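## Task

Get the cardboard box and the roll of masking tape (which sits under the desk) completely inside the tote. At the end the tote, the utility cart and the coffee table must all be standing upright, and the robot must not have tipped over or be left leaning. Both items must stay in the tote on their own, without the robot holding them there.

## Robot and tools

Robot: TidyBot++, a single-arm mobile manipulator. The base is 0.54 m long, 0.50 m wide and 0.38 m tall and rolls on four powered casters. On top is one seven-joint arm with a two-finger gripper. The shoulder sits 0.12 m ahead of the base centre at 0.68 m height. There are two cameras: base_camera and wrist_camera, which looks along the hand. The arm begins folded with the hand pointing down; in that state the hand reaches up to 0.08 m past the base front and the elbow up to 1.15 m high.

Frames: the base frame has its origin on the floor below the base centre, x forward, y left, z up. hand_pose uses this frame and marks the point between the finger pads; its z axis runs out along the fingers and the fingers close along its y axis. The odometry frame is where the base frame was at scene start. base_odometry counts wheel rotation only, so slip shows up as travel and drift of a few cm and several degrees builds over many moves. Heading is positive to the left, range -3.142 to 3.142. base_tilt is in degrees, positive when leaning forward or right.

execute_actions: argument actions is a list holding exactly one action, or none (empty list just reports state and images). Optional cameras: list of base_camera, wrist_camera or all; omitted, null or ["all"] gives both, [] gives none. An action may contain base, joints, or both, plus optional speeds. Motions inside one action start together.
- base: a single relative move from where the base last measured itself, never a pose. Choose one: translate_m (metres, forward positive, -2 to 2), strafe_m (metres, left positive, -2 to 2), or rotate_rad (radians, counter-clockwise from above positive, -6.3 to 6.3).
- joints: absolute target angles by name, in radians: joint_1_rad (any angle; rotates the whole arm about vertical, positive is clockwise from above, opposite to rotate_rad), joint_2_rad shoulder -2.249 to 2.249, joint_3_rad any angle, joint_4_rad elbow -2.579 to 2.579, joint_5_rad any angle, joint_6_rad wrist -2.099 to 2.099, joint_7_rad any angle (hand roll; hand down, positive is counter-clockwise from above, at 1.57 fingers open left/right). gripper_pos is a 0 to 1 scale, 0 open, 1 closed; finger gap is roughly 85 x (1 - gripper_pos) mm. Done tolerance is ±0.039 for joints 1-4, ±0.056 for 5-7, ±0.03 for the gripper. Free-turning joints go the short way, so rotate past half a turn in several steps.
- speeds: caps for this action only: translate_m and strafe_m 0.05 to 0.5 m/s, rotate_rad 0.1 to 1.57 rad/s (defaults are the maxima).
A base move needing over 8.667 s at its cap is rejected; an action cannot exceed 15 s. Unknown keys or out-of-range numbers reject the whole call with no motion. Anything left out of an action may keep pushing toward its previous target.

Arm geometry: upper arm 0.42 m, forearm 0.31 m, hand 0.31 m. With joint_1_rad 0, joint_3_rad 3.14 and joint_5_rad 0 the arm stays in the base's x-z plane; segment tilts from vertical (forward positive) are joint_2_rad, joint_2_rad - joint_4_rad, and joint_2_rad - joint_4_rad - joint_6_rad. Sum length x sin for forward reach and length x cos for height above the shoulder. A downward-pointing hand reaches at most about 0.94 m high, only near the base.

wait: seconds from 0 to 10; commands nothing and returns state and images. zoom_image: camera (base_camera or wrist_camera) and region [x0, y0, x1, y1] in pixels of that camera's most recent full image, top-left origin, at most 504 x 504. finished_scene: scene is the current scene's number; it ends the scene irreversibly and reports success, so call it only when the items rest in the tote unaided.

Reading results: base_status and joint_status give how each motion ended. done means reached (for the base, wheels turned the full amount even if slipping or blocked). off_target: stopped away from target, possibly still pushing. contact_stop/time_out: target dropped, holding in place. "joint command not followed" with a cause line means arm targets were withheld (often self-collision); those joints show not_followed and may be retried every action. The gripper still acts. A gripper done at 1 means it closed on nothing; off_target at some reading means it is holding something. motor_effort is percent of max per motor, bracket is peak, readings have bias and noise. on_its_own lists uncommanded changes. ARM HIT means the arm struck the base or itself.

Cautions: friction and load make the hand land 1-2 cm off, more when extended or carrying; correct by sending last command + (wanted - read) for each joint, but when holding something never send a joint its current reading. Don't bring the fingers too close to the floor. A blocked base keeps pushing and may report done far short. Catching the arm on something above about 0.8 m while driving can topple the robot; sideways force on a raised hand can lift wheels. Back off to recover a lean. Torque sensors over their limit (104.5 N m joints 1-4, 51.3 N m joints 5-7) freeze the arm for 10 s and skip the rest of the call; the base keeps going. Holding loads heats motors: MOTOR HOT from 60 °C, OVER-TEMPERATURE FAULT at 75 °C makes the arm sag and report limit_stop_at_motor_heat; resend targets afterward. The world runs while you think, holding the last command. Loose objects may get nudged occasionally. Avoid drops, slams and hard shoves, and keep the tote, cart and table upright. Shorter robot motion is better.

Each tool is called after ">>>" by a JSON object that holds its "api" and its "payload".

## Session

>>> {"api": "execute_actions", "payload": {"actions": []}}

Scene clock: 0.00 s.
base_odometry: x=+0.000 y=+0.000 heading=+0.000 (m, m, rad; odometry frame)
base_tilt: forward=+0.0 right=+0.4 (deg)
base_status: not commanded
joint_positions: joint_1_rad=+0.017 joint_2_rad=-0.311 joint_3_rad=+3.101 joint_4_rad=-2.498 joint_5_rad=+0.030 joint_6_rad=-0.908 joint_7_rad=+1.556 gripper_pos=+0.000
joint_status: not commanded
motor_effort: joint_1_rad=+1 joint_2_rad=+0 joint_3_rad=+0 joint_4_rad=+10 joint_5_rad=-1 joint_6_rad=+0 joint_7_rad=+0 (%)
hand_pose: x=+0.2610 y=-0.0042 z=+0.5898 quat_wxyz=(+0.018, +0.999, +0.012, +0.024) (m; base frame)
pictures: base_camera, wrist_camera
Images, in order (width x height): base_camera 644x364, wrist_camera 644x476.

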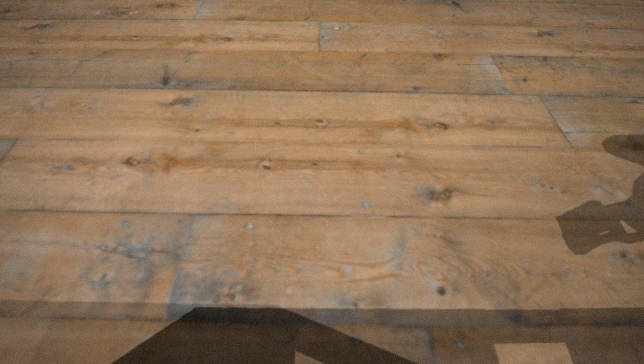

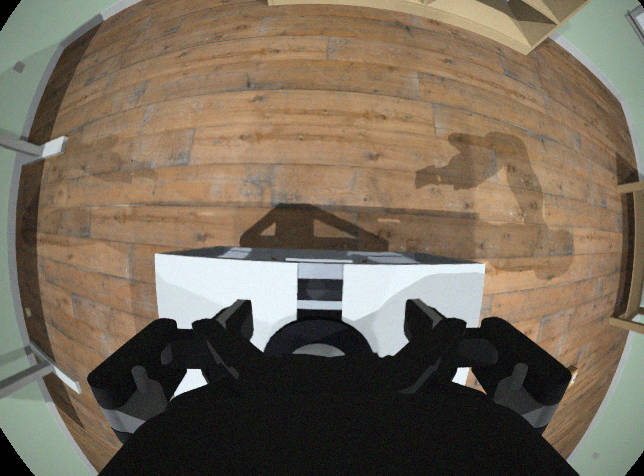

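>>> {"api": "execute_actions", "payload": {"actions": [{"base":{"rotate_rad":1.57},"joints":{"joint_6_rad":0.1,"joint_7_rad":1.57}}], "cameras": ["wrist_camera"]}}

>>> {"api": "execute_actions", "payload": {"actions": [{"base":{"rotate_rad":1.57}}], "cameras": ["wrist_camera"]}}

>>> {"api": "execute_actions", "payload": {"actions": [{"base":{"rotate_rad":1.57}}], "cameras": ["wrist_camera"]}}

Scene clock: 4.77 s.
base_odometry: x=+0.000 y=+0.000 heading=+1.569 (m, m, rad; odometry frame)
base_tilt: forward=-0.1 right=+0.4 (deg)
base_status: done
joint_positions: joint_1_rad=+0.017 joint_2_rad=-0.311 joint_3_rad=+3.100 joint_4_rad=-2.494 joint_5_rad=+0.030 joint_6_rad=+0.104 joint_7_rad=+1.556 gripper_pos=+0.000
joint_status: all done
motor_effort: joint_1_rad=+1(2) joint_2_rad=-6(7) joint_3_rad=+0(1) joint_4_rad=+20(19) joint_5_rad=-1(2) joint_6_rad=+9(8) joint_7_rad=+0(0) (%)
hand_pose: x=+0.5190 y=+0.0123 z=+0.7504 quat_wxyz=(+0.002, +0.862, +0.020, +0.507) (m; base frame)
pictures: wrist_camera
Images, in order (width x height): wrist_camera 644x476.

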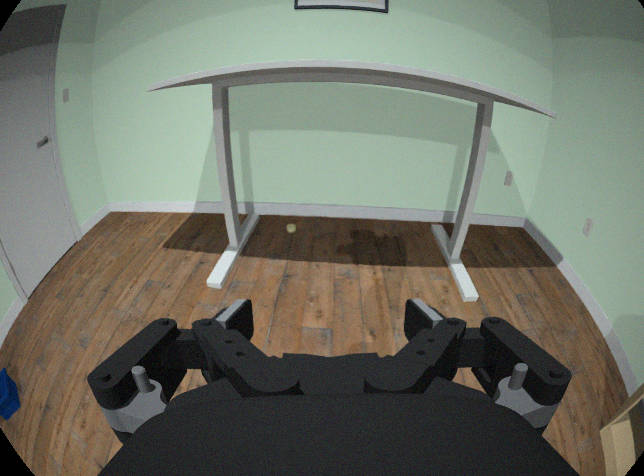

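Scene clock: 7.10 s.
base_odometry: x=+0.000 y=+0.000 heading=+3.139 (m, m, rad; odometry frame)
base_tilt: forward=-0.1 right=+0.4 (deg)
base_status: done
joint_positions: joint_1_rad=+0.017 joint_2_rad=-0.311 joint_3_rad=+3.099 joint_4_rad=-2.494 joint_5_rad=+0.030 joint_6_rad=+0.104 joint_7_rad=+1.556 gripper_pos=+0.000
joint_status: not commanded
motor_effort: joint_1_rad=+1(1) joint_2_rad=-6(7) joint_3_rad=+0(2) joint_4_rad=+19(20) joint_5_rad=-2(2) joint_6_rad=+9(9) joint_7_rad=+0(0) (%)
hand_pose: x=+0.5190 y=+0.0124 z=+0.7504 quat_wxyz=(+0.002, +0.862, +0.021, +0.507) (m; base frame)
pictures: wrist_camera
Images, in order (width x height): wrist_camera 644x476.

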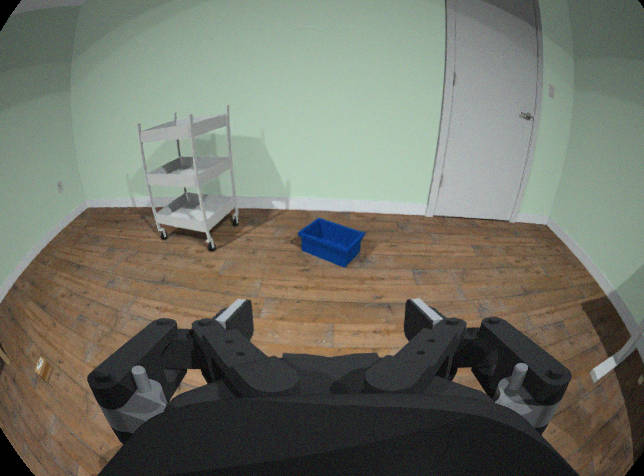

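Scene clock: 9.43 s.
base_odometry: x=+0.000 y=+0.000 heading=-1.575 (m, m, rad; odometry frame)
base_tilt: forward=-0.1 right=+0.5 (deg)
base_status: done
joint_positions: joint_1_rad=+0.017 joint_2_rad=-0.311 joint_3_rad=+3.099 joint_4_rad=-2.494 joint_5_rad=+0.030 joint_6_rad=+0.104 joint_7_rad=+1.556 gripper_pos=+0.000
joint_status: not commanded
motor_effort: joint_1_rad=+1(0) joint_2_rad=-6(7) joint_3_rad=+0(1) joint_4_rad=+20(19) joint_5_rad=-2(2) joint_6_rad=+9(8) joint_7_rad=+0(0) (%)
hand_pose: x=+0.5190 y=+0.0125 z=+0.7504 quat_wxyz=(+0.002, +0.862, +0.021, +0.507) (m; base frame)
pictures: wrist_camera
Images, in order (width x height): wrist_camera 644x476.

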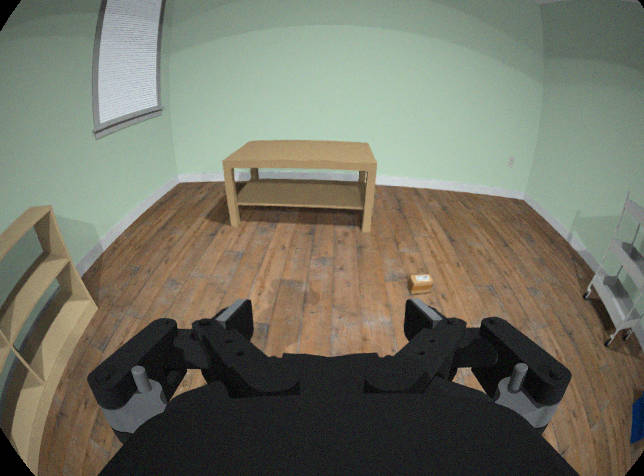

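>>> {"api": "execute_actions", "payload": {"actions": [{"base":{"rotate_rad":-0.5},"joints":{"joint_1_rad":0,"joint_2_rad":1.3,"joint_3_rad":3.14,"joint_4_rad":-1.66,"joint_5_rad":0,"joint_6_rad":-0.18,"joint_7_rad":1.57}}]}}

>>> {"api": "execute_actions", "payload": {"actions": [{"base":{"translate_m":0.3}}]}}

Scene clock: 16.37 s.
base_odometry: x=+0.000 y=+0.000 heading=-2.073 (m, m, rad; odometry frame)
base_tilt: forward=-0.1 right=+0.4 (deg)
base_status: done
joint_positions: joint_1_rad=+0.017 joint_2_rad=+1.293 joint_3_rad=+3.128 joint_4_rad=-1.675 joint_5_rad=+0.030 joint_6_rad=-0.158 joint_7_rad=+1.556 gripper_pos=+0.000
joint_status: all done
motor_effort: joint_1_rad=+0(1) joint_2_rad=-37(40) joint_3_rad=-2(2) joint_4_rad=+2(20) joint_5_rad=-2(2) joint_6_rad=+1(9) joint_7_rad=+0(1) (%)
hand_pose: x=+0.5826 y=+0.0001 z=+0.1767 quat_wxyz=(-0.004, +1.000, +0.000, +0.008) (m; base frame)
pictures: base_camera, wrist_camera
Images, in order (width x height): base_camera 644x364, wrist_camera 644x476.

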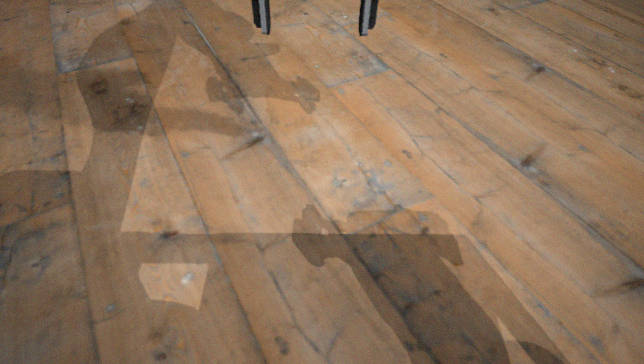

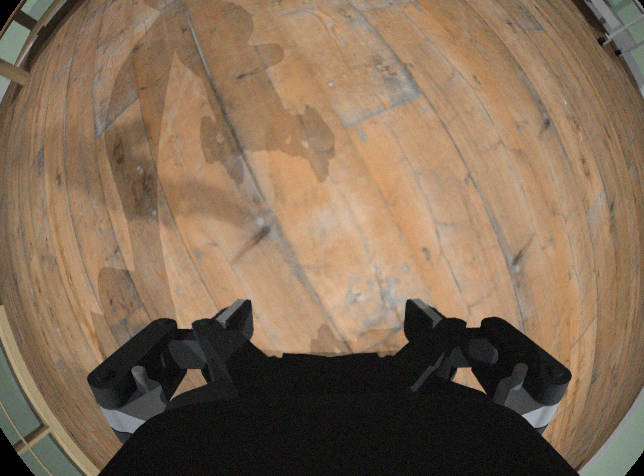

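Scene clock: 18.30 s.
base_odometry: x=-0.145 y=-0.263 heading=-2.074 (m, m, rad; odometry frame)
base_tilt: forward=+0.0 right=+0.5 (deg)
base_status: done
joint_positions: joint_1_rad=+0.017 joint_2_rad=+1.293 joint_3_rad=+3.130 joint_4_rad=-1.664 joint_5_rad=+0.029 joint_6_rad=-0.161 joint_7_rad=+1.556 gripper_pos=+0.000
joint_status: not commanded
motor_effort: joint_1_rad=+1(3) joint_2_rad=-38(39) joint_3_rad=-2(2) joint_4_rad=+3(4) joint_5_rad=-1(1) joint_6_rad=+1(2) joint_7_rad=+0(1) (%)
hand_pose: x=+0.5886 y=-0.0008 z=+0.1772 quat_wxyz=(-0.003, +1.000, +0.000, +0.012) (m; base frame)
pictures: base_camera, wrist_camera
Images, in order (width x height): base_camera 644x364, wrist_camera 644x476.

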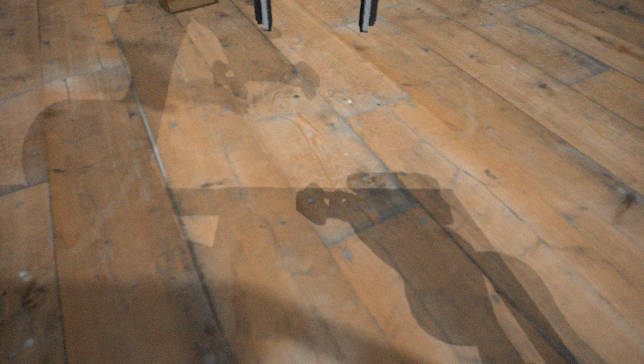

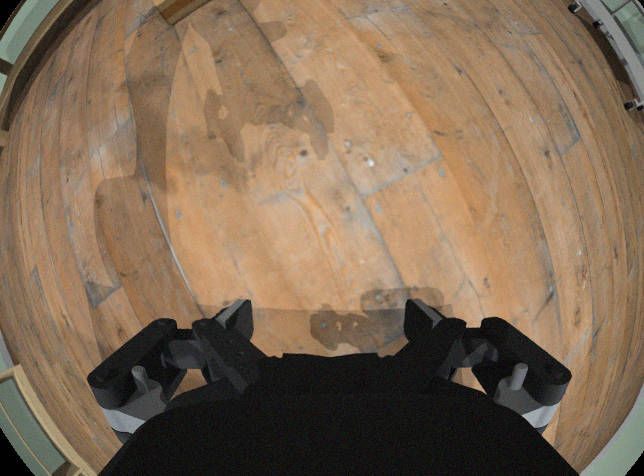

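>>> {"api": "execute_actions", "payload": {"actions": [{"base":{"rotate_rad":0.21},"joints":{"joint_2_rad":1.0,"joint_4_rad":-1.75,"joint_6_rad":-0.39}}], "cameras": []}}

>>> {"api": "execute_actions", "payload": {"actions": [{"base":{"translate_m":0.4}}]}}

Scene clock: 22.53 s.
base_odometry: x=-0.145 y=-0.263 heading=-1.864 (m, m, rad; odometry frame)
base_tilt: forward=+0.0 right=+0.5 (deg)
base_status: done
joint_positions: joint_1_rad=-0.006 joint_2_rad=+1.001 joint_3_rad=+3.137 joint_4_rad=-1.736 joint_5_rad=+0.027 joint_6_rad=-0.368 joint_7_rad=+1.556 gripper_pos=+0.000
joint_status: all done
motor_effort: joint_1_rad=+1(6) joint_2_rad=-37(42) joint_3_rad=-1(3) joint_4_rad=+7(7) joint_5_rad=-2(2) joint_6_rad=+1(1) joint_7_rad=+0(0) (%)
hand_pose: x=+0.6087 y=+0.0038 z=+0.3090 quat_wxyz=(+0.003, +1.000, +0.009, +0.019) (m; base frame)
pictures: none
No camera images: the call's "cameras" was empty. Leave "cameras" out to get every camera's image.

Scene clock: 24.70 s.
base_odometry: x=-0.260 y=-0.646 heading=-1.863 (m, m, rad; odometry frame)
base_tilt: forward=-0.1 right=+0.4 (deg)
base_status: done
joint_positions: joint_1_rad=-0.006 joint_2_rad=+1.000 joint_3_rad=+3.137 joint_4_rad=-1.742 joint_5_rad=+0.027 joint_6_rad=-0.372 joint_7_rad=+1.556 gripper_pos=+0.000
joint_status: not commanded
motor_effort: joint_1_rad=+0(1) joint_2_rad=-36(41) joint_3_rad=-1(2) joint_4_rad=+6(8) joint_5_rad=-2(2) joint_6_rad=+1(2) joint_7_rad=+0(1) (%)
hand_pose: x=+0.6036 y=+0.0037 z=+0.3082 quat_wxyz=(+0.003, +1.000, +0.009, +0.014) (m; base frame)
pictures: base_camera, wrist_camera
Images, in order (width x height): base_camera 644x364, wrist_camera 644x476.

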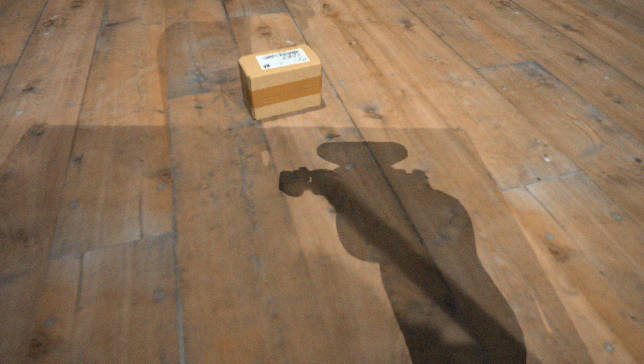

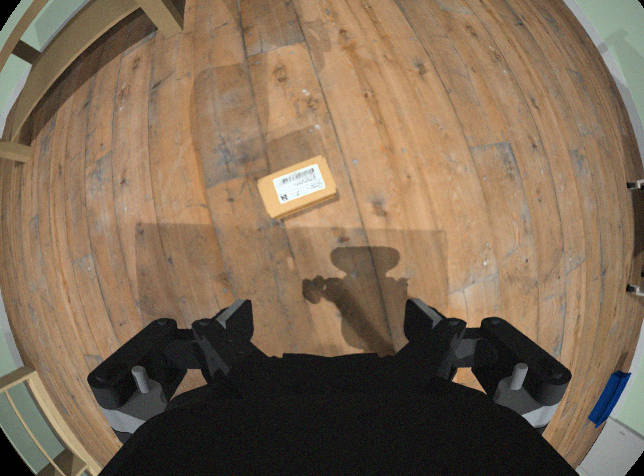

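>>> {"api": "execute_actions", "payload": {"actions": [{"base":{"translate_m":0.17},"joints":{"joint_7_rad":0.37}}], "cameras": []}}

>>> {"api": "execute_actions", "payload": {"actions": [{"base":{"strafe_m":0.04},"joints":{"joint_2_rad":1.361,"joint_4_rad":-1.654,"joint_6_rad":-0.126}}]}}

Scene clock: 31.20 s.
base_odometry: x=-0.309 y=-0.809 heading=-1.862 (m, m, rad; odometry frame)
base_tilt: forward=+0.0 right=+0.4 (deg)
base_status: done
joint_positions: joint_1_rad=-0.006 joint_2_rad=+1.000 joint_3_rad=+3.137 joint_4_rad=-1.744 joint_5_rad=+0.027 joint_6_rad=-0.373 joint_7_rad=+0.378 gripper_pos=+0.000
joint_status: all done
motor_effort: joint_1_rad=+1(3) joint_2_rad=-37(38) joint_3_rad=+0(2) joint_4_rad=+7(8) joint_5_rad=-1(1) joint_6_rad=+1(2) joint_7_rad=+0(0) (%)
hand_pose: x=+0.6022 y=+0.0037 z=+0.3079 quat_wxyz=(-0.004, +0.836, -0.548, +0.012) (m; base frame)
pictures: none
No camera images: the call's "cameras" was empty. Leave "cameras" out to get every camera's image.

Scene clock: 32.87 s.
base_odometry: x=-0.270 y=-0.821 heading=-1.862 (m, m, rad; odometry frame)
base_tilt: forward=+0.0 right=+0.4 (deg)
base_status: done
joint_positions: joint_1_rad=-0.007 joint_2_rad=+1.360 joint_3_rad=+3.136 joint_4_rad=-1.668 joint_5_rad=+0.027 joint_6_rad=-0.149 joint_7_rad=+0.378 gripper_pos=+0.000
joint_status: all done
motor_effort: joint_1_rad=+1(4) joint_2_rad=-37(39) joint_3_rad=+0(2) joint_4_rad=+1(6) joint_5_rad=-1(1) joint_6_rad=+0(1) joint_7_rad=+0(1) (%)
hand_pose: x=+0.5551 y=+0.0065 z=+0.1465 quat_wxyz=(+0.009, +0.837, -0.547, -0.015) (m; base frame)
pictures: base_camera, wrist_camera
Images, in order (width x height): base_camera 644x364, wrist_camera 644x476.

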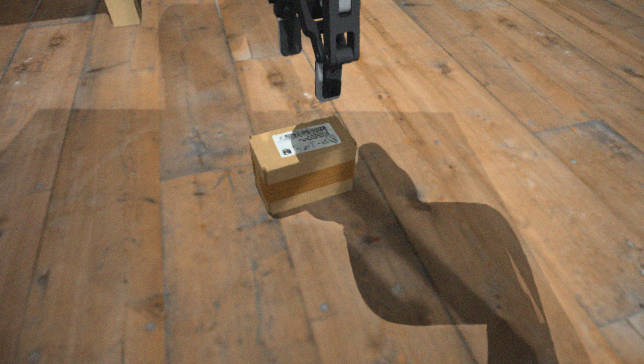

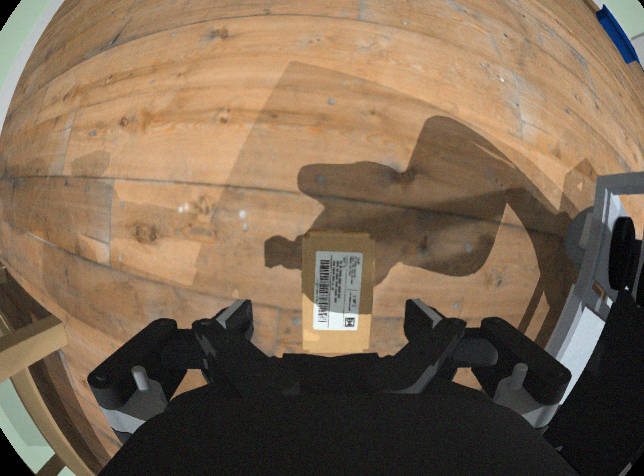

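>>> {"api": "execute_actions", "payload": {"actions": [{"joints":{"joint_2_rad":1.60,"joint_4_rad":-1.45,"joint_6_rad":-0.09}}]}}

Scene clock: 36.07 s.
base_odometry: x=-0.270 y=-0.821 heading=-1.862 (m, m, rad; odometry frame)
base_tilt: forward=-0.1 right=+0.4 (deg)
base_status: not commanded
joint_positions: joint_1_rad=-0.007 joint_2_rad=+1.534 joint_3_rad=+3.137 joint_4_rad=-1.487 joint_5_rad=+0.026 joint_6_rad=-0.130 joint_7_rad=+0.378 gripper_pos=+0.000
joint_status: joint_2_rad off_target (ended at +1.534, target +1.600); the others done
motor_effort: joint_1_rad=+1(3) joint_2_rad=-30(39) joint_3_rad=+0(3) joint_4_rad=+7(10) joint_5_rad=-1(1) joint_6_rad=+8(11) joint_7_rad=+1(1) (%)
hand_pose: x=+0.5747 y=+0.0067 z=+0.0740 quat_wxyz=(+0.002, +0.837, -0.548, -0.004) (m; base frame)
pictures: base_camera, wrist_camera
Images, in order (width x height): base_camera 644x364, wrist_camera 644x476.

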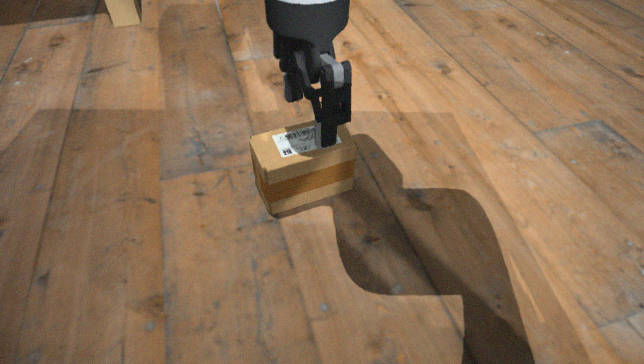

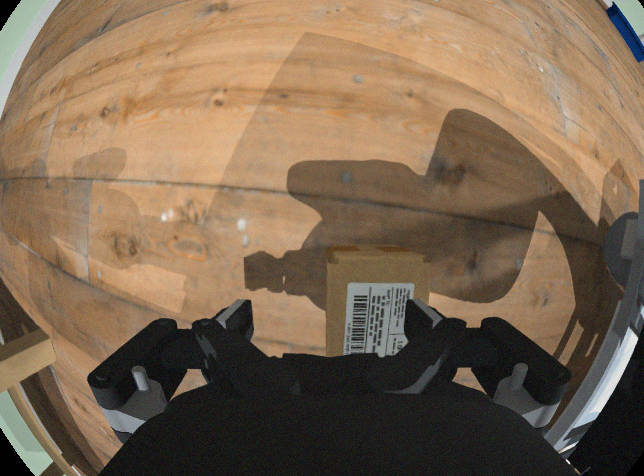

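>>> {"api": "execute_actions", "payload": {"actions": [{"joints":{"joint_2_rad":1.44,"joint_4_rad":-1.56,"joint_6_rad":-0.11}}], "cameras": []}}

>>> {"api": "execute_actions", "payload": {"actions": [{"base":{"translate_m":-0.035}}]}}

Scene clock: 43.33 s.
base_odometry: x=-0.270 y=-0.821 heading=-1.862 (m, m, rad; odometry frame)
base_tilt: forward=-0.1 right=+0.4 (deg)
base_status: not commanded
joint_positions: joint_1_rad=-0.007 joint_2_rad=+1.448 joint_3_rad=+3.137 joint_4_rad=-1.548 joint_5_rad=+0.026 joint_6_rad=-0.126 joint_7_rad=+0.378 gripper_pos=+0.000
joint_status: all done
motor_effort: joint_1_rad=+1(2) joint_2_rad=-38(39) joint_3_rad=-1(1) joint_4_rad=+2(8) joint_5_rad=-2(2) joint_6_rad=+1(9) joint_7_rad=+1(1) (%)
hand_pose: x=+0.5878 y=+0.0068 z=+0.1109 quat_wxyz=(-0.006, +0.837, -0.548, +0.007) (m; base frame)
pictures: none
No camera images: the call's "cameras" was empty. Leave "cameras" out to get every camera's image.

Scene clock: 44.23 s.
base_odometry: x=-0.260 y=-0.787 heading=-1.862 (m, m, rad; odometry frame)
base_tilt: forward=+0.0 right=+0.4 (deg)
base_status: done
joint_positions: joint_1_rad=-0.007 joint_2_rad=+1.448 joint_3_rad=+3.137 joint_4_rad=-1.557 joint_5_rad=+0.026 joint_6_rad=-0.125 joint_7_rad=+0.378 gripper_pos=+0.000
joint_status: not commanded
motor_effort: joint_1_rad=+0(2) joint_2_rad=-38(40) joint_3_rad=+0(2) joint_4_rad=+2(4) joint_5_rad=-2(1) joint_6_rad=+1(2) joint_7_rad=+1(0) (%)
hand_pose: x=+0.5828 y=+0.0068 z=+0.1106 quat_wxyz=(-0.004, +0.837, -0.548, +0.004) (m; base frame)
pictures: base_camera, wrist_camera
Images, in order (width x height): base_camera 644x364, wrist_camera 644x476.

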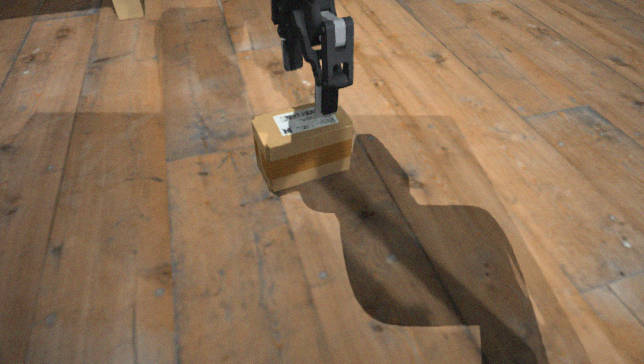

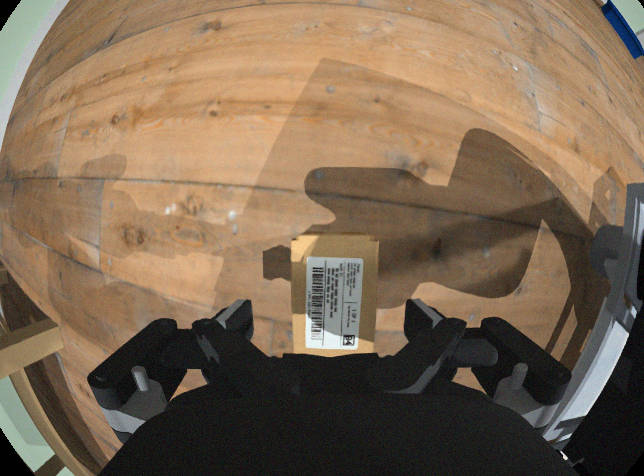

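>>> {"api": "execute_actions", "payload": {"actions": [{"joints":{"joint_2_rad":1.51,"joint_4_rad":-1.50,"joint_6_rad":-0.11}}]}}

Scene clock: 48.93 s.
base_odometry: x=-0.260 y=-0.787 heading=-1.862 (m, m, rad; odometry frame)
base_tilt: forward=-0.1 right=+0.5 (deg)
base_status: not commanded
joint_positions: joint_1_rad=-0.007 joint_2_rad=+1.501 joint_3_rad=+3.137 joint_4_rad=-1.508 joint_5_rad=+0.026 joint_6_rad=-0.125 joint_7_rad=+0.378 gripper_pos=+0.000
joint_status: all done
motor_effort: joint_1_rad=+1(1) joint_2_rad=-38(40) joint_3_rad=-1(1) joint_4_rad=+2(3) joint_5_rad=-2(1) joint_6_rad=+1(1) joint_7_rad=+0(1) (%)
hand_pose: x=+0.5822 y=+0.0068 z=+0.0881 quat_wxyz=(-0.003, +0.837, -0.548, +0.002) (m; base frame)
pictures: base_camera, wrist_camera
Images, in order (width x height): base_camera 644x364, wrist_camera 644x476.

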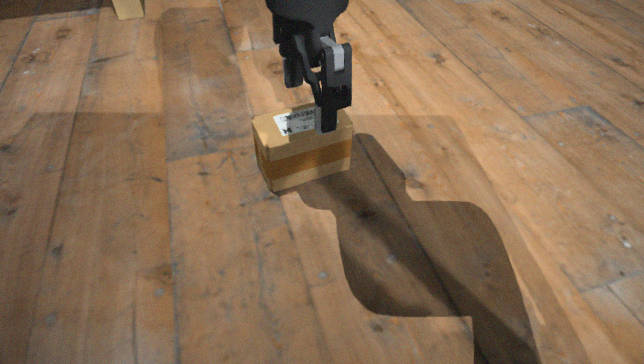

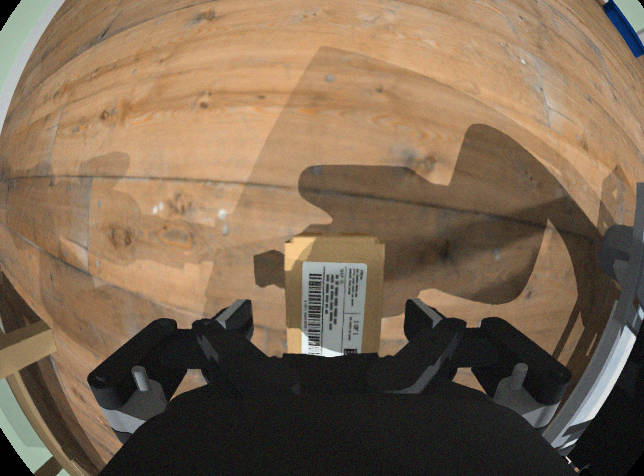

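>>> {"api": "execute_actions", "payload": {"actions": [{"joints":{"joint_2_rad":1.60,"joint_4_rad":-1.415,"joint_6_rad":-0.11}}]}}

Scene clock: 51.93 s.
base_odometry: x=-0.260 y=-0.787 heading=-1.862 (m, m, rad; odometry frame)
base_tilt: forward=-0.1 right=+0.4 (deg)
base_status: not commanded
joint_positions: joint_1_rad=-0.007 joint_2_rad=+1.594 joint_3_rad=+3.137 joint_4_rad=-1.424 joint_5_rad=+0.026 joint_6_rad=-0.125 joint_7_rad=+0.378 gripper_pos=+0.000
joint_status: all done
motor_effort: joint_1_rad=+1(1) joint_2_rad=-38(40) joint_3_rad=-1(1) joint_4_rad=+2(3) joint_5_rad=-1(2) joint_6_rad=+1(1) joint_7_rad=+1(1) (%)
hand_pose: x=+0.5778 y=+0.0068 z=+0.0488 quat_wxyz=(+0.000, +0.837, -0.548, -0.001) (m; base frame)
pictures: base_camera, wrist_camera
Images, in order (width x height): base_camera 644x364, wrist_camera 644x476.

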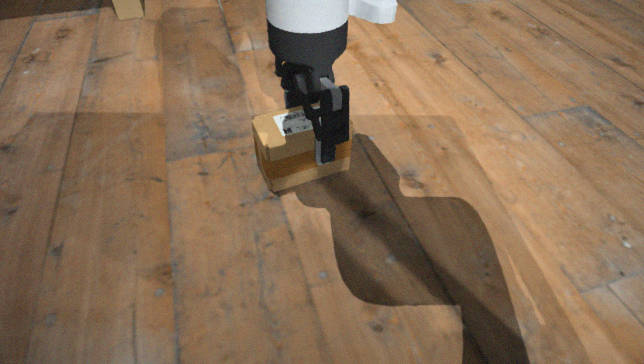

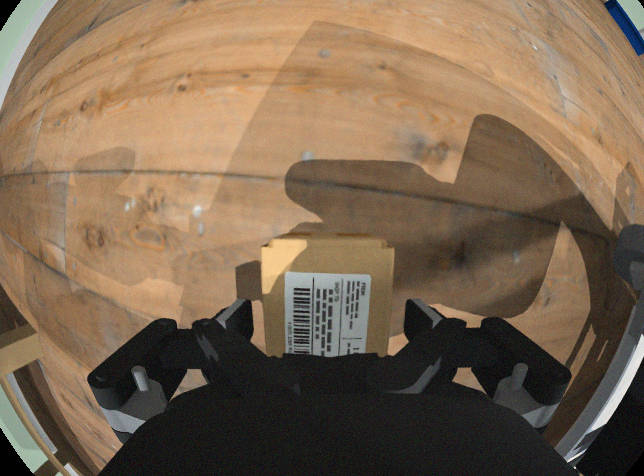

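>>> {"api": "execute_actions", "payload": {"actions": [{"joints":{"gripper_pos":1}}]}}

>>> {"api": "execute_actions", "payload": {"actions": [{"joints":{"joint_2_rad":1.0,"joint_4_rad":-1.75,"joint_6_rad":-0.39}}]}}

Scene clock: 55.27 s.
base_odometry: x=-0.260 y=-0.787 heading=-1.862 (m, m, rad; odometry frame)
base_tilt: forward=+0.0 right=+0.5 (deg)
base_status: not commanded
joint_positions: joint_1_rad=-0.007 joint_2_rad=+1.593 joint_3_rad=+3.137 joint_4_rad=-1.424 joint_5_rad=+0.026 joint_6_rad=-0.125 joint_7_rad=+0.378 gripper_pos=+0.366
joint_status: gripper_pos off_target (ended at +0.366, target +1.000)
motor_effort: joint_1_rad=+1(0) joint_2_rad=-36(39) joint_3_rad=+0(1) joint_4_rad=+2(4) joint_5_rad=-2(1) joint_6_rad=+1(3) joint_7_rad=+0(0) (%)
hand_pose: x=+0.5787 y=+0.0068 z=+0.0494 quat_wxyz=(-0.001, +0.837, -0.548, -0.001) (m; base frame)
pictures: base_camera, wrist_camera
Images, in order (width x height): base_camera 644x364, wrist_camera 644x476.

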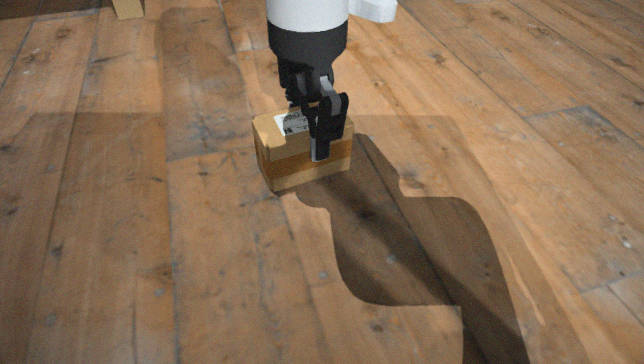

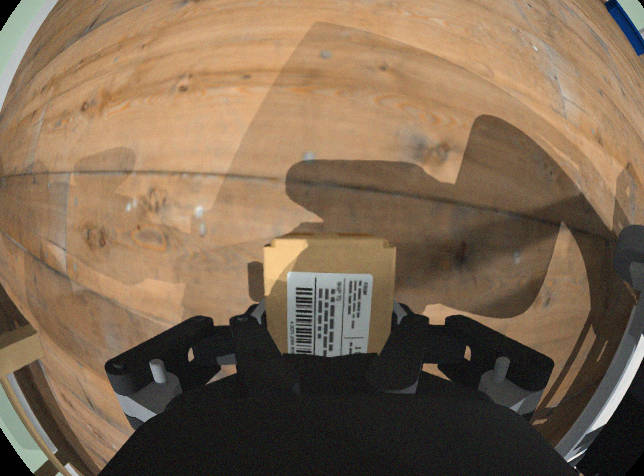

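Scene clock: 57.10 s.
base_odometry: x=-0.260 y=-0.787 heading=-1.862 (m, m, rad; odometry frame)
base_tilt: forward=-0.1 right=+0.4 (deg)
base_status: not commanded
joint_positions: joint_1_rad=-0.007 joint_2_rad=+1.020 joint_3_rad=+3.137 joint_4_rad=-1.741 joint_5_rad=+0.026 joint_6_rad=-0.370 joint_7_rad=+0.378 gripper_pos=+0.366
joint_status: all done
motor_effort: joint_1_rad=+1(1) joint_2_rad=-38(42) joint_3_rad=-1(1) joint_4_rad=+7(7) joint_5_rad=-1(1) joint_6_rad=+1(2) joint_7_rad=+0(0) (%)
hand_pose: x=+0.5976 y=+0.0048 z=+0.2988 quat_wxyz=(-0.001, +0.837, -0.547, +0.006) (m; base frame)
pictures: base_camera, wrist_camera
Images, in order (width x height): base_camera 644x364, wrist_camera 644x476.

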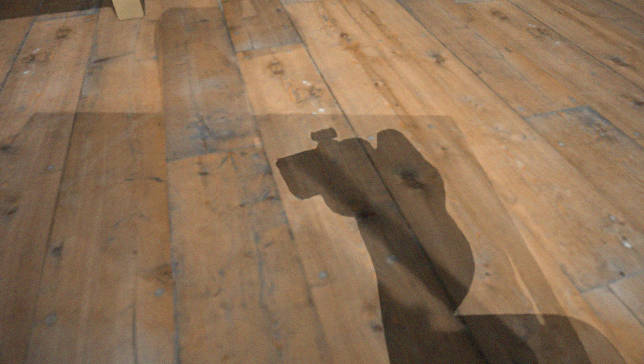

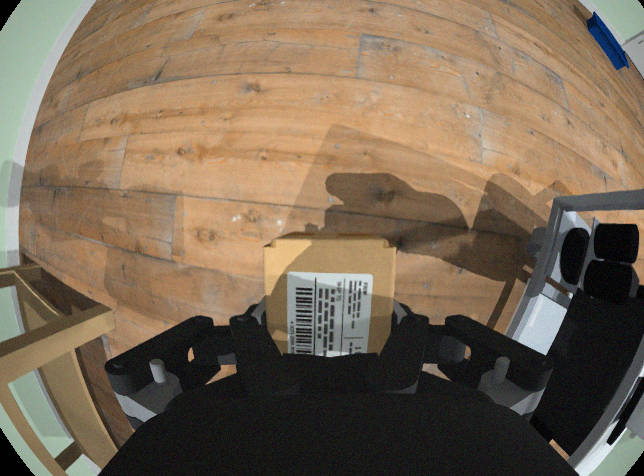

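>>> {"api": "execute_actions", "payload": {"actions": [{"base":{"rotate_rad":-1.75},"joints":{"joint_7_rad":1.57},"speeds":{"rotate_rad":1.0}}]}}

>>> {"api": "execute_actions", "payload": {"actions": [{"base":{"translate_m":0.4},"speeds":{"translate_m":0.4}}]}}

Scene clock: 65.53 s.
base_odometry: x=-0.260 y=-0.787 heading=+2.672 (m, m, rad; odometry frame)
base_tilt: forward=+0.0 right=+0.5 (deg)
base_status: done
joint_positions: joint_1_rad=+0.003 joint_2_rad=+1.020 joint_3_rad=+3.143 joint_4_rad=-1.741 joint_5_rad=+0.026 joint_6_rad=-0.370 joint_7_rad=+1.562 gripper_pos=+0.366
joint_status: all done
motor_effort: joint_1_rad=+0(3) joint_2_rad=-38(38) joint_3_rad=-1(3) joint_4_rad=+6(7) joint_5_rad=-2(1) joint_6_rad=+1(0) joint_7_rad=+0(1) (%)
hand_pose: x=+0.5976 y=-0.0036 z=+0.2988 quat_wxyz=(+0.005, +1.000, +0.006, +0.005) (m; base frame)
pictures: base_camera, wrist_camera
Images, in order (width x height): base_camera 644x364, wrist_camera 644x476.

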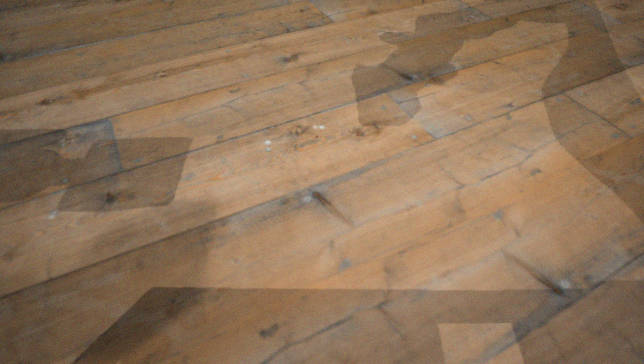

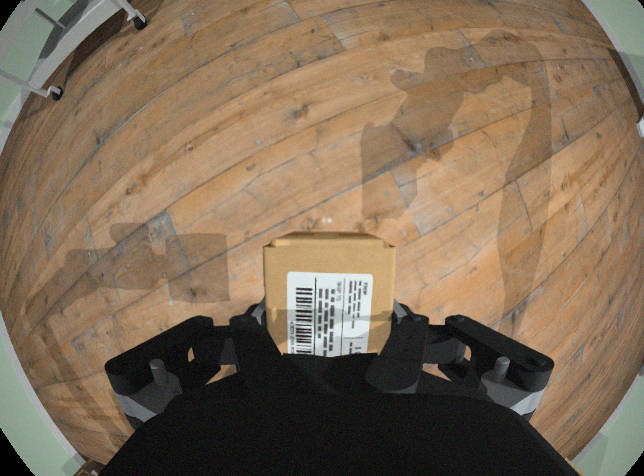

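Scene clock: 67.70 s.
base_odometry: x=-0.617 y=-0.606 heading=+2.671 (m, m, rad; odometry frame)
base_tilt: forward=-0.1 right=+0.5 (deg)
base_status: done
joint_positions: joint_1_rad=+0.003 joint_2_rad=+1.020 joint_3_rad=+3.143 joint_4_rad=-1.746 joint_5_rad=+0.026 joint_6_rad=-0.373 joint_7_rad=+1.562 gripper_pos=+0.366
joint_status: not commanded
motor_effort: joint_1_rad=+1(2) joint_2_rad=-38(40) joint_3_rad=-1(1) joint_4_rad=+7(8) joint_5_rad=-2(2) joint_6_rad=+1(2) joint_7_rad=+1(0) (%)
hand_pose: x=+0.5939 y=-0.0036 z=+0.2984 quat_wxyz=(+0.005, +1.000, +0.006, +0.002) (m; base frame)
pictures: base_camera, wrist_camera
Images, in order (width x height): base_camera 644x364, wrist_camera 644x476.

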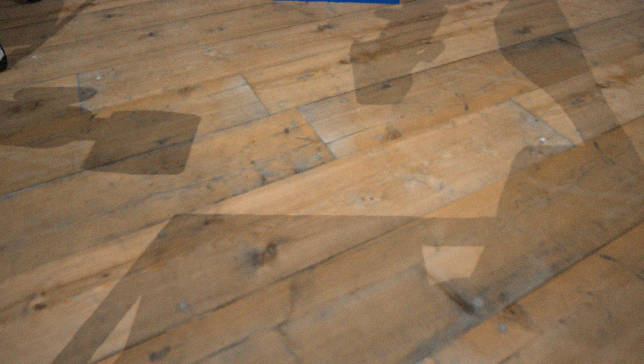

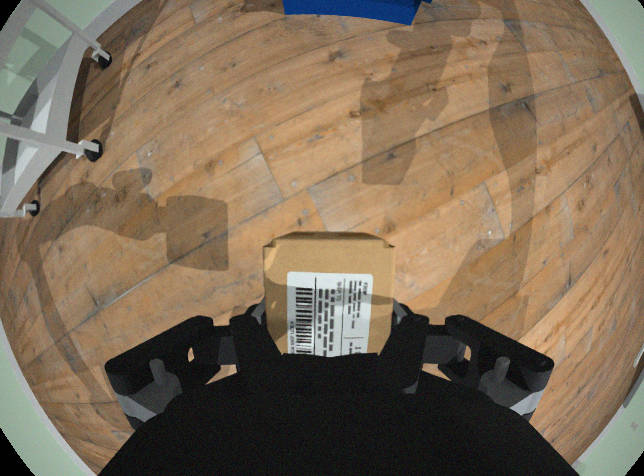

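>>> {"api": "execute_actions", "payload": {"actions": [{"base":{"translate_m":0.45},"speeds":{"translate_m":0.4}}]}}

Scene clock: 74.37 s.
base_odometry: x=-1.017 y=-0.401 heading=+2.670 (m, m, rad; odometry frame)
base_tilt: forward=+0.0 right=+0.5 (deg)
base_status: done
joint_positions: joint_1_rad=+0.003 joint_2_rad=+1.020 joint_3_rad=+3.143 joint_4_rad=-1.748 joint_5_rad=+0.026 joint_6_rad=-0.374 joint_7_rad=+1.562 gripper_pos=+0.366
joint_status: not commanded
motor_effort: joint_1_rad=+1(2) joint_2_rad=-38(39) joint_3_rad=+0(3) joint_4_rad=+7(8) joint_5_rad=-1(2) joint_6_rad=+1(2) joint_7_rad=+0(0) (%)
hand_pose: x=+0.5922 y=-0.0036 z=+0.2982 quat_wxyz=(+0.005, +1.000, +0.006, +0.000) (m; base frame)
pictures: base_camera, wrist_camera
Images, in order (width x height): base_camera 644x364, wrist_camera 644x476.

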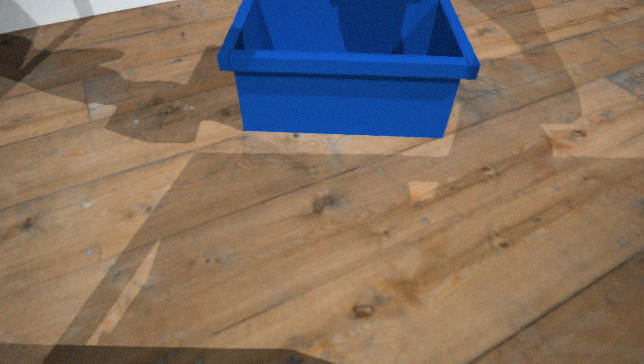

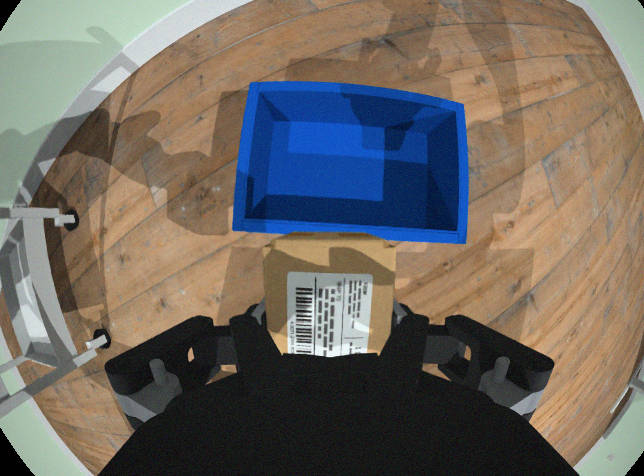

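>>> {"api": "execute_actions", "payload": {"actions": [{"base":{"translate_m":0.18},"speeds":{"translate_m":0.25}}]}}

>>> {"api": "execute_actions", "payload": {"actions": [{"joints":{"joint_2_rad":1.2,"joint_4_rad":-1.68,"joint_6_rad":-0.25}}]}}

Scene clock: 79.73 s.
base_odometry: x=-1.178 y=-0.319 heading=+2.669 (m, m, rad; odometry frame)
base_tilt: forward=+0.0 right=+0.4 (deg)
base_status: done
joint_positions: joint_1_rad=+0.003 joint_2_rad=+1.020 joint_3_rad=+3.143 joint_4_rad=-1.750 joint_5_rad=+0.026 joint_6_rad=-0.374 joint_7_rad=+1.562 gripper_pos=+0.366
joint_status: not commanded
motor_effort: joint_1_rad=+1(3) joint_2_rad=-38(39) joint_3_rad=-1(3) joint_4_rad=+6(9) joint_5_rad=-1(1) joint_6_rad=+1(2) joint_7_rad=-1(0) (%)
hand_pose: x=+0.5912 y=-0.0035 z=+0.2980 quat_wxyz=(+0.005, +1.000, +0.006, -0.001) (m; base frame)
pictures: base_camera, wrist_camera
Images, in order (width x height): base_camera 644x364, wrist_camera 644x476.

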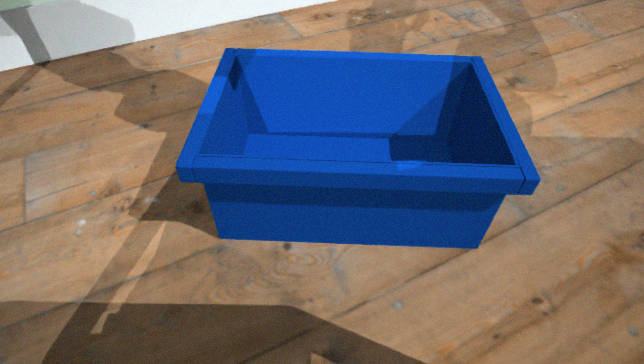

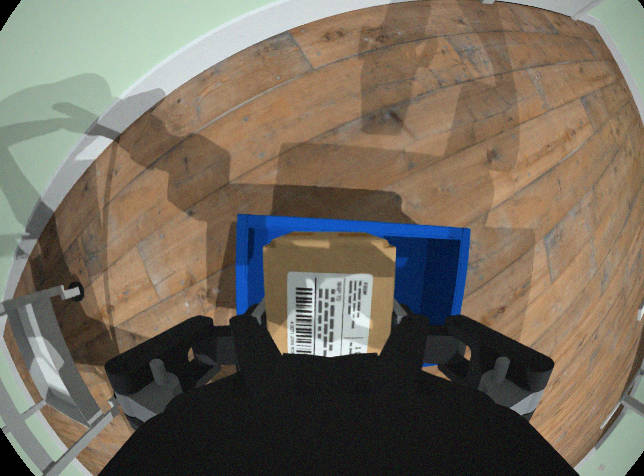

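Scene clock: 81.17 s.
base_odometry: x=-1.178 y=-0.319 heading=+2.669 (m, m, rad; odometry frame)
base_tilt: forward=+0.0 right=+0.4 (deg)
base_status: not commanded
joint_positions: joint_1_rad=+0.003 joint_2_rad=+1.210 joint_3_rad=+3.143 joint_4_rad=-1.695 joint_5_rad=+0.026 joint_6_rad=-0.272 joint_7_rad=+1.562 gripper_pos=+0.366
joint_status: all done
motor_effort: joint_1_rad=+1(1) joint_2_rad=-39(41) joint_3_rad=-1(1) joint_4_rad=+4(6) joint_5_rad=-2(2) joint_6_rad=+1(0) joint_7_rad=+0(0) (%)
hand_pose: x=+0.5756 y=-0.0027 z=+0.2138 quat_wxyz=(+0.004, +1.000, +0.007, -0.017) (m; base frame)
pictures: base_camera, wrist_camera
Images, in order (width x height): base_camera 644x364, wrist_camera 644x476.

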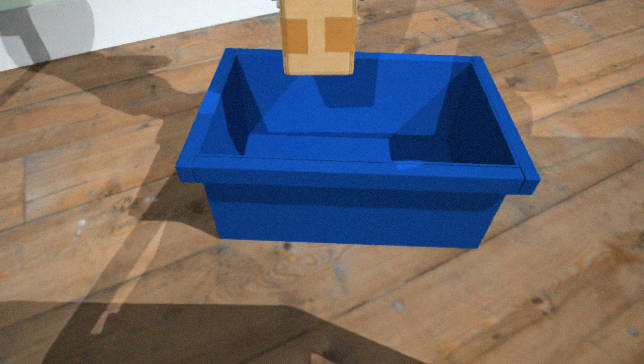

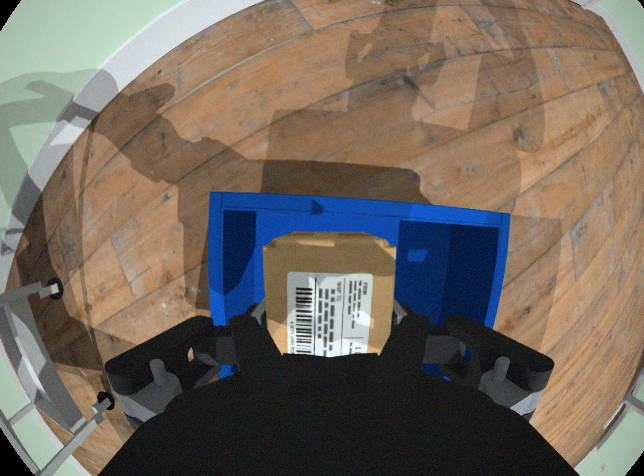

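>>> {"api": "execute_actions", "payload": {"actions": [{"base":{"strafe_m":-0.02},"joints":{"joint_2_rad":1.36,"joint_4_rad":-1.58,"joint_6_rad":-0.18}}]}}

Scene clock: 85.67 s.
base_odometry: x=-1.169 y=-0.301 heading=+2.669 (m, m, rad; odometry frame)
base_tilt: forward=+0.0 right=+0.4 (deg)
base_status: done
joint_positions: joint_1_rad=+0.005 joint_2_rad=+1.323 joint_3_rad=+3.143 joint_4_rad=-1.591 joint_5_rad=+0.026 joint_6_rad=-0.199 joint_7_rad=+1.562 gripper_pos=+0.366
joint_status: all done
motor_effort: joint_1_rad=+0(3) joint_2_rad=-28(41) joint_3_rad=+0(4) joint_4_rad=+2(7) joint_5_rad=-2(2) joint_6_rad=+1(4) joint_7_rad=+0(1) (%)
hand_pose: x=+0.6064 y=-0.0036 z=+0.1674 quat_wxyz=(+0.004, +1.000, +0.006, +0.014) (m; base frame)
pictures: base_camera, wrist_camera
Images, in order (width x height): base_camera 644x364, wrist_camera 644x476.

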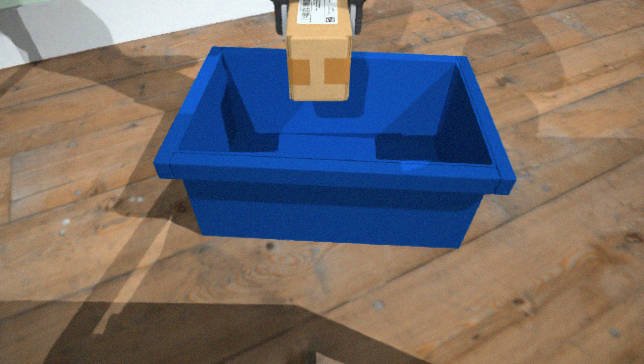

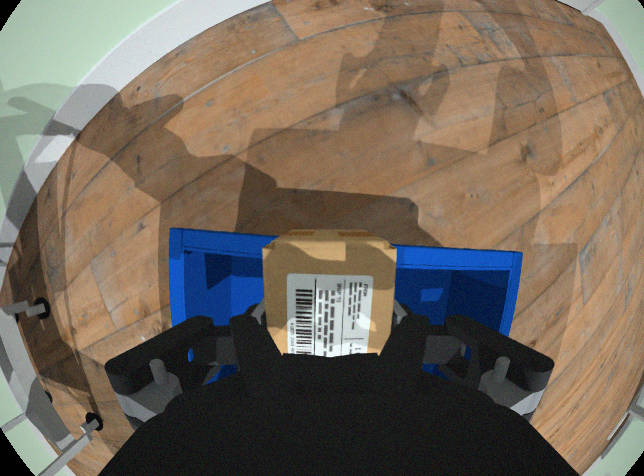

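>>> {"api": "execute_actions", "payload": {"actions": [{"joints":{"joint_2_rad":1.28,"joint_4_rad":-1.62,"joint_6_rad":-0.21}}], "cameras": []}}

>>> {"api": "execute_actions", "payload": {"actions": [{"base":{"translate_m":-0.035}}]}}

Scene clock: 89.33 s.
base_odometry: x=-1.169 y=-0.301 heading=+2.669 (m, m, rad; odometry frame)
base_tilt: forward=+0.0 right=+0.5 (deg)
base_status: not commanded
joint_positions: joint_1_rad=+0.005 joint_2_rad=+1.308 joint_3_rad=+3.143 joint_4_rad=-1.609 joint_5_rad=+0.026 joint_6_rad=-0.199 joint_7_rad=+1.562 gripper_pos=+0.366
joint_status: all done
motor_effort: joint_1_rad=+1(0) joint_2_rad=-40(41) joint_3_rad=-1(1) joint_4_rad=+4(7) joint_5_rad=-1(2) joint_6_rad=+1(4) joint_7_rad=+0(0) (%)
hand_pose: x=+0.6036 y=-0.0036 z=+0.1734 quat_wxyz=(+0.004, +1.000, +0.006, +0.013) (m; base frame)
pictures: none
No camera images: the call's "cameras" was empty. Leave "cameras" out to get every camera's image.

Scene clock: 90.23 s.
base_odometry: x=-1.138 y=-0.317 heading=+2.669 (m, m, rad; odometry frame)
base_tilt: forward=-0.1 right=+0.4 (deg)
base_status: done
joint_positions: joint_1_rad=+0.005 joint_2_rad=+1.303 joint_3_rad=+3.143 joint_4_rad=-1.618 joint_5_rad=+0.026 joint_6_rad=-0.199 joint_7_rad=+1.562 gripper_pos=+0.366
joint_status: not commanded
motor_effort: joint_1_rad=+1(3) joint_2_rad=-40(41) joint_3_rad=-1(2) joint_4_rad=+4(6) joint_5_rad=-2(2) joint_6_rad=+1(1) joint_7_rad=+1(0) (%)
hand_pose: x=+0.6001 y=-0.0035 z=+0.1750 quat_wxyz=(+0.003, +1.000, +0.006, +0.011) (m; base frame)
pictures: base_camera, wrist_camera
Images, in order (width x height): base_camera 644x364, wrist_camera 644x476.

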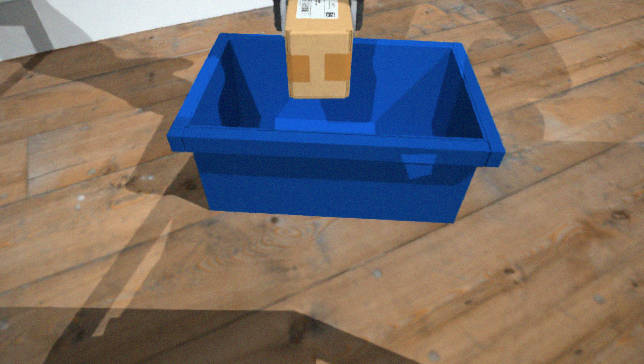

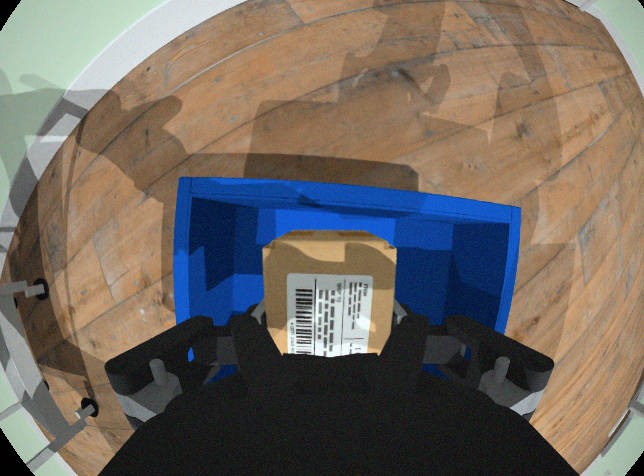

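>>> {"api": "execute_actions", "payload": {"actions": [{"joints":{"joint_2_rad":1.42,"joint_4_rad":-1.52,"joint_6_rad":-0.19}}]}}

Scene clock: 93.77 s.
base_odometry: x=-1.138 y=-0.317 heading=+2.669 (m, m, rad; odometry frame)
base_tilt: forward=-0.1 right=+0.4 (deg)
base_status: not commanded
joint_positions: joint_1_rad=+0.005 joint_2_rad=+1.427 joint_3_rad=+3.143 joint_4_rad=-1.532 joint_5_rad=+0.026 joint_6_rad=-0.199 joint_7_rad=+1.562 gripper_pos=+0.366
joint_status: all done
motor_effort: joint_1_rad=+1(1) joint_2_rad=-40(42) joint_3_rad=-1(1) joint_4_rad=+3(4) joint_5_rad=-2(1) joint_6_rad=+1(1) joint_7_rad=+0(0) (%)
hand_pose: x=+0.5876 y=-0.0035 z=+0.1217 quat_wxyz=(+0.003, +1.000, +0.006, -0.008) (m; base frame)
pictures: base_camera, wrist_camera
Images, in order (width x height): base_camera 644x364, wrist_camera 644x476.

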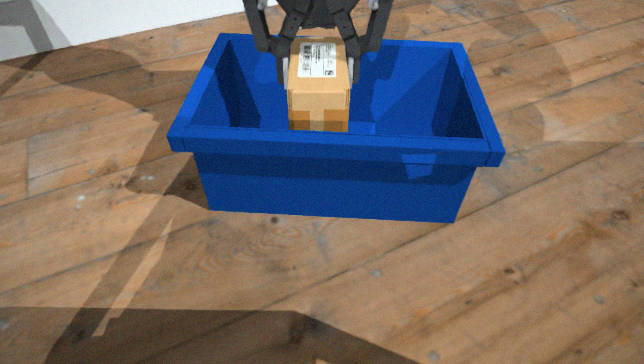

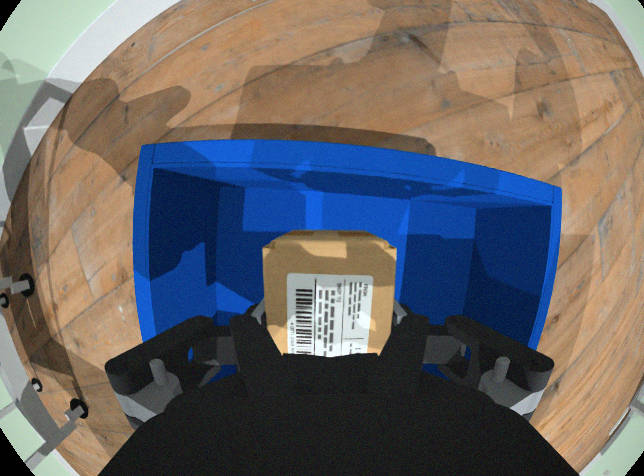

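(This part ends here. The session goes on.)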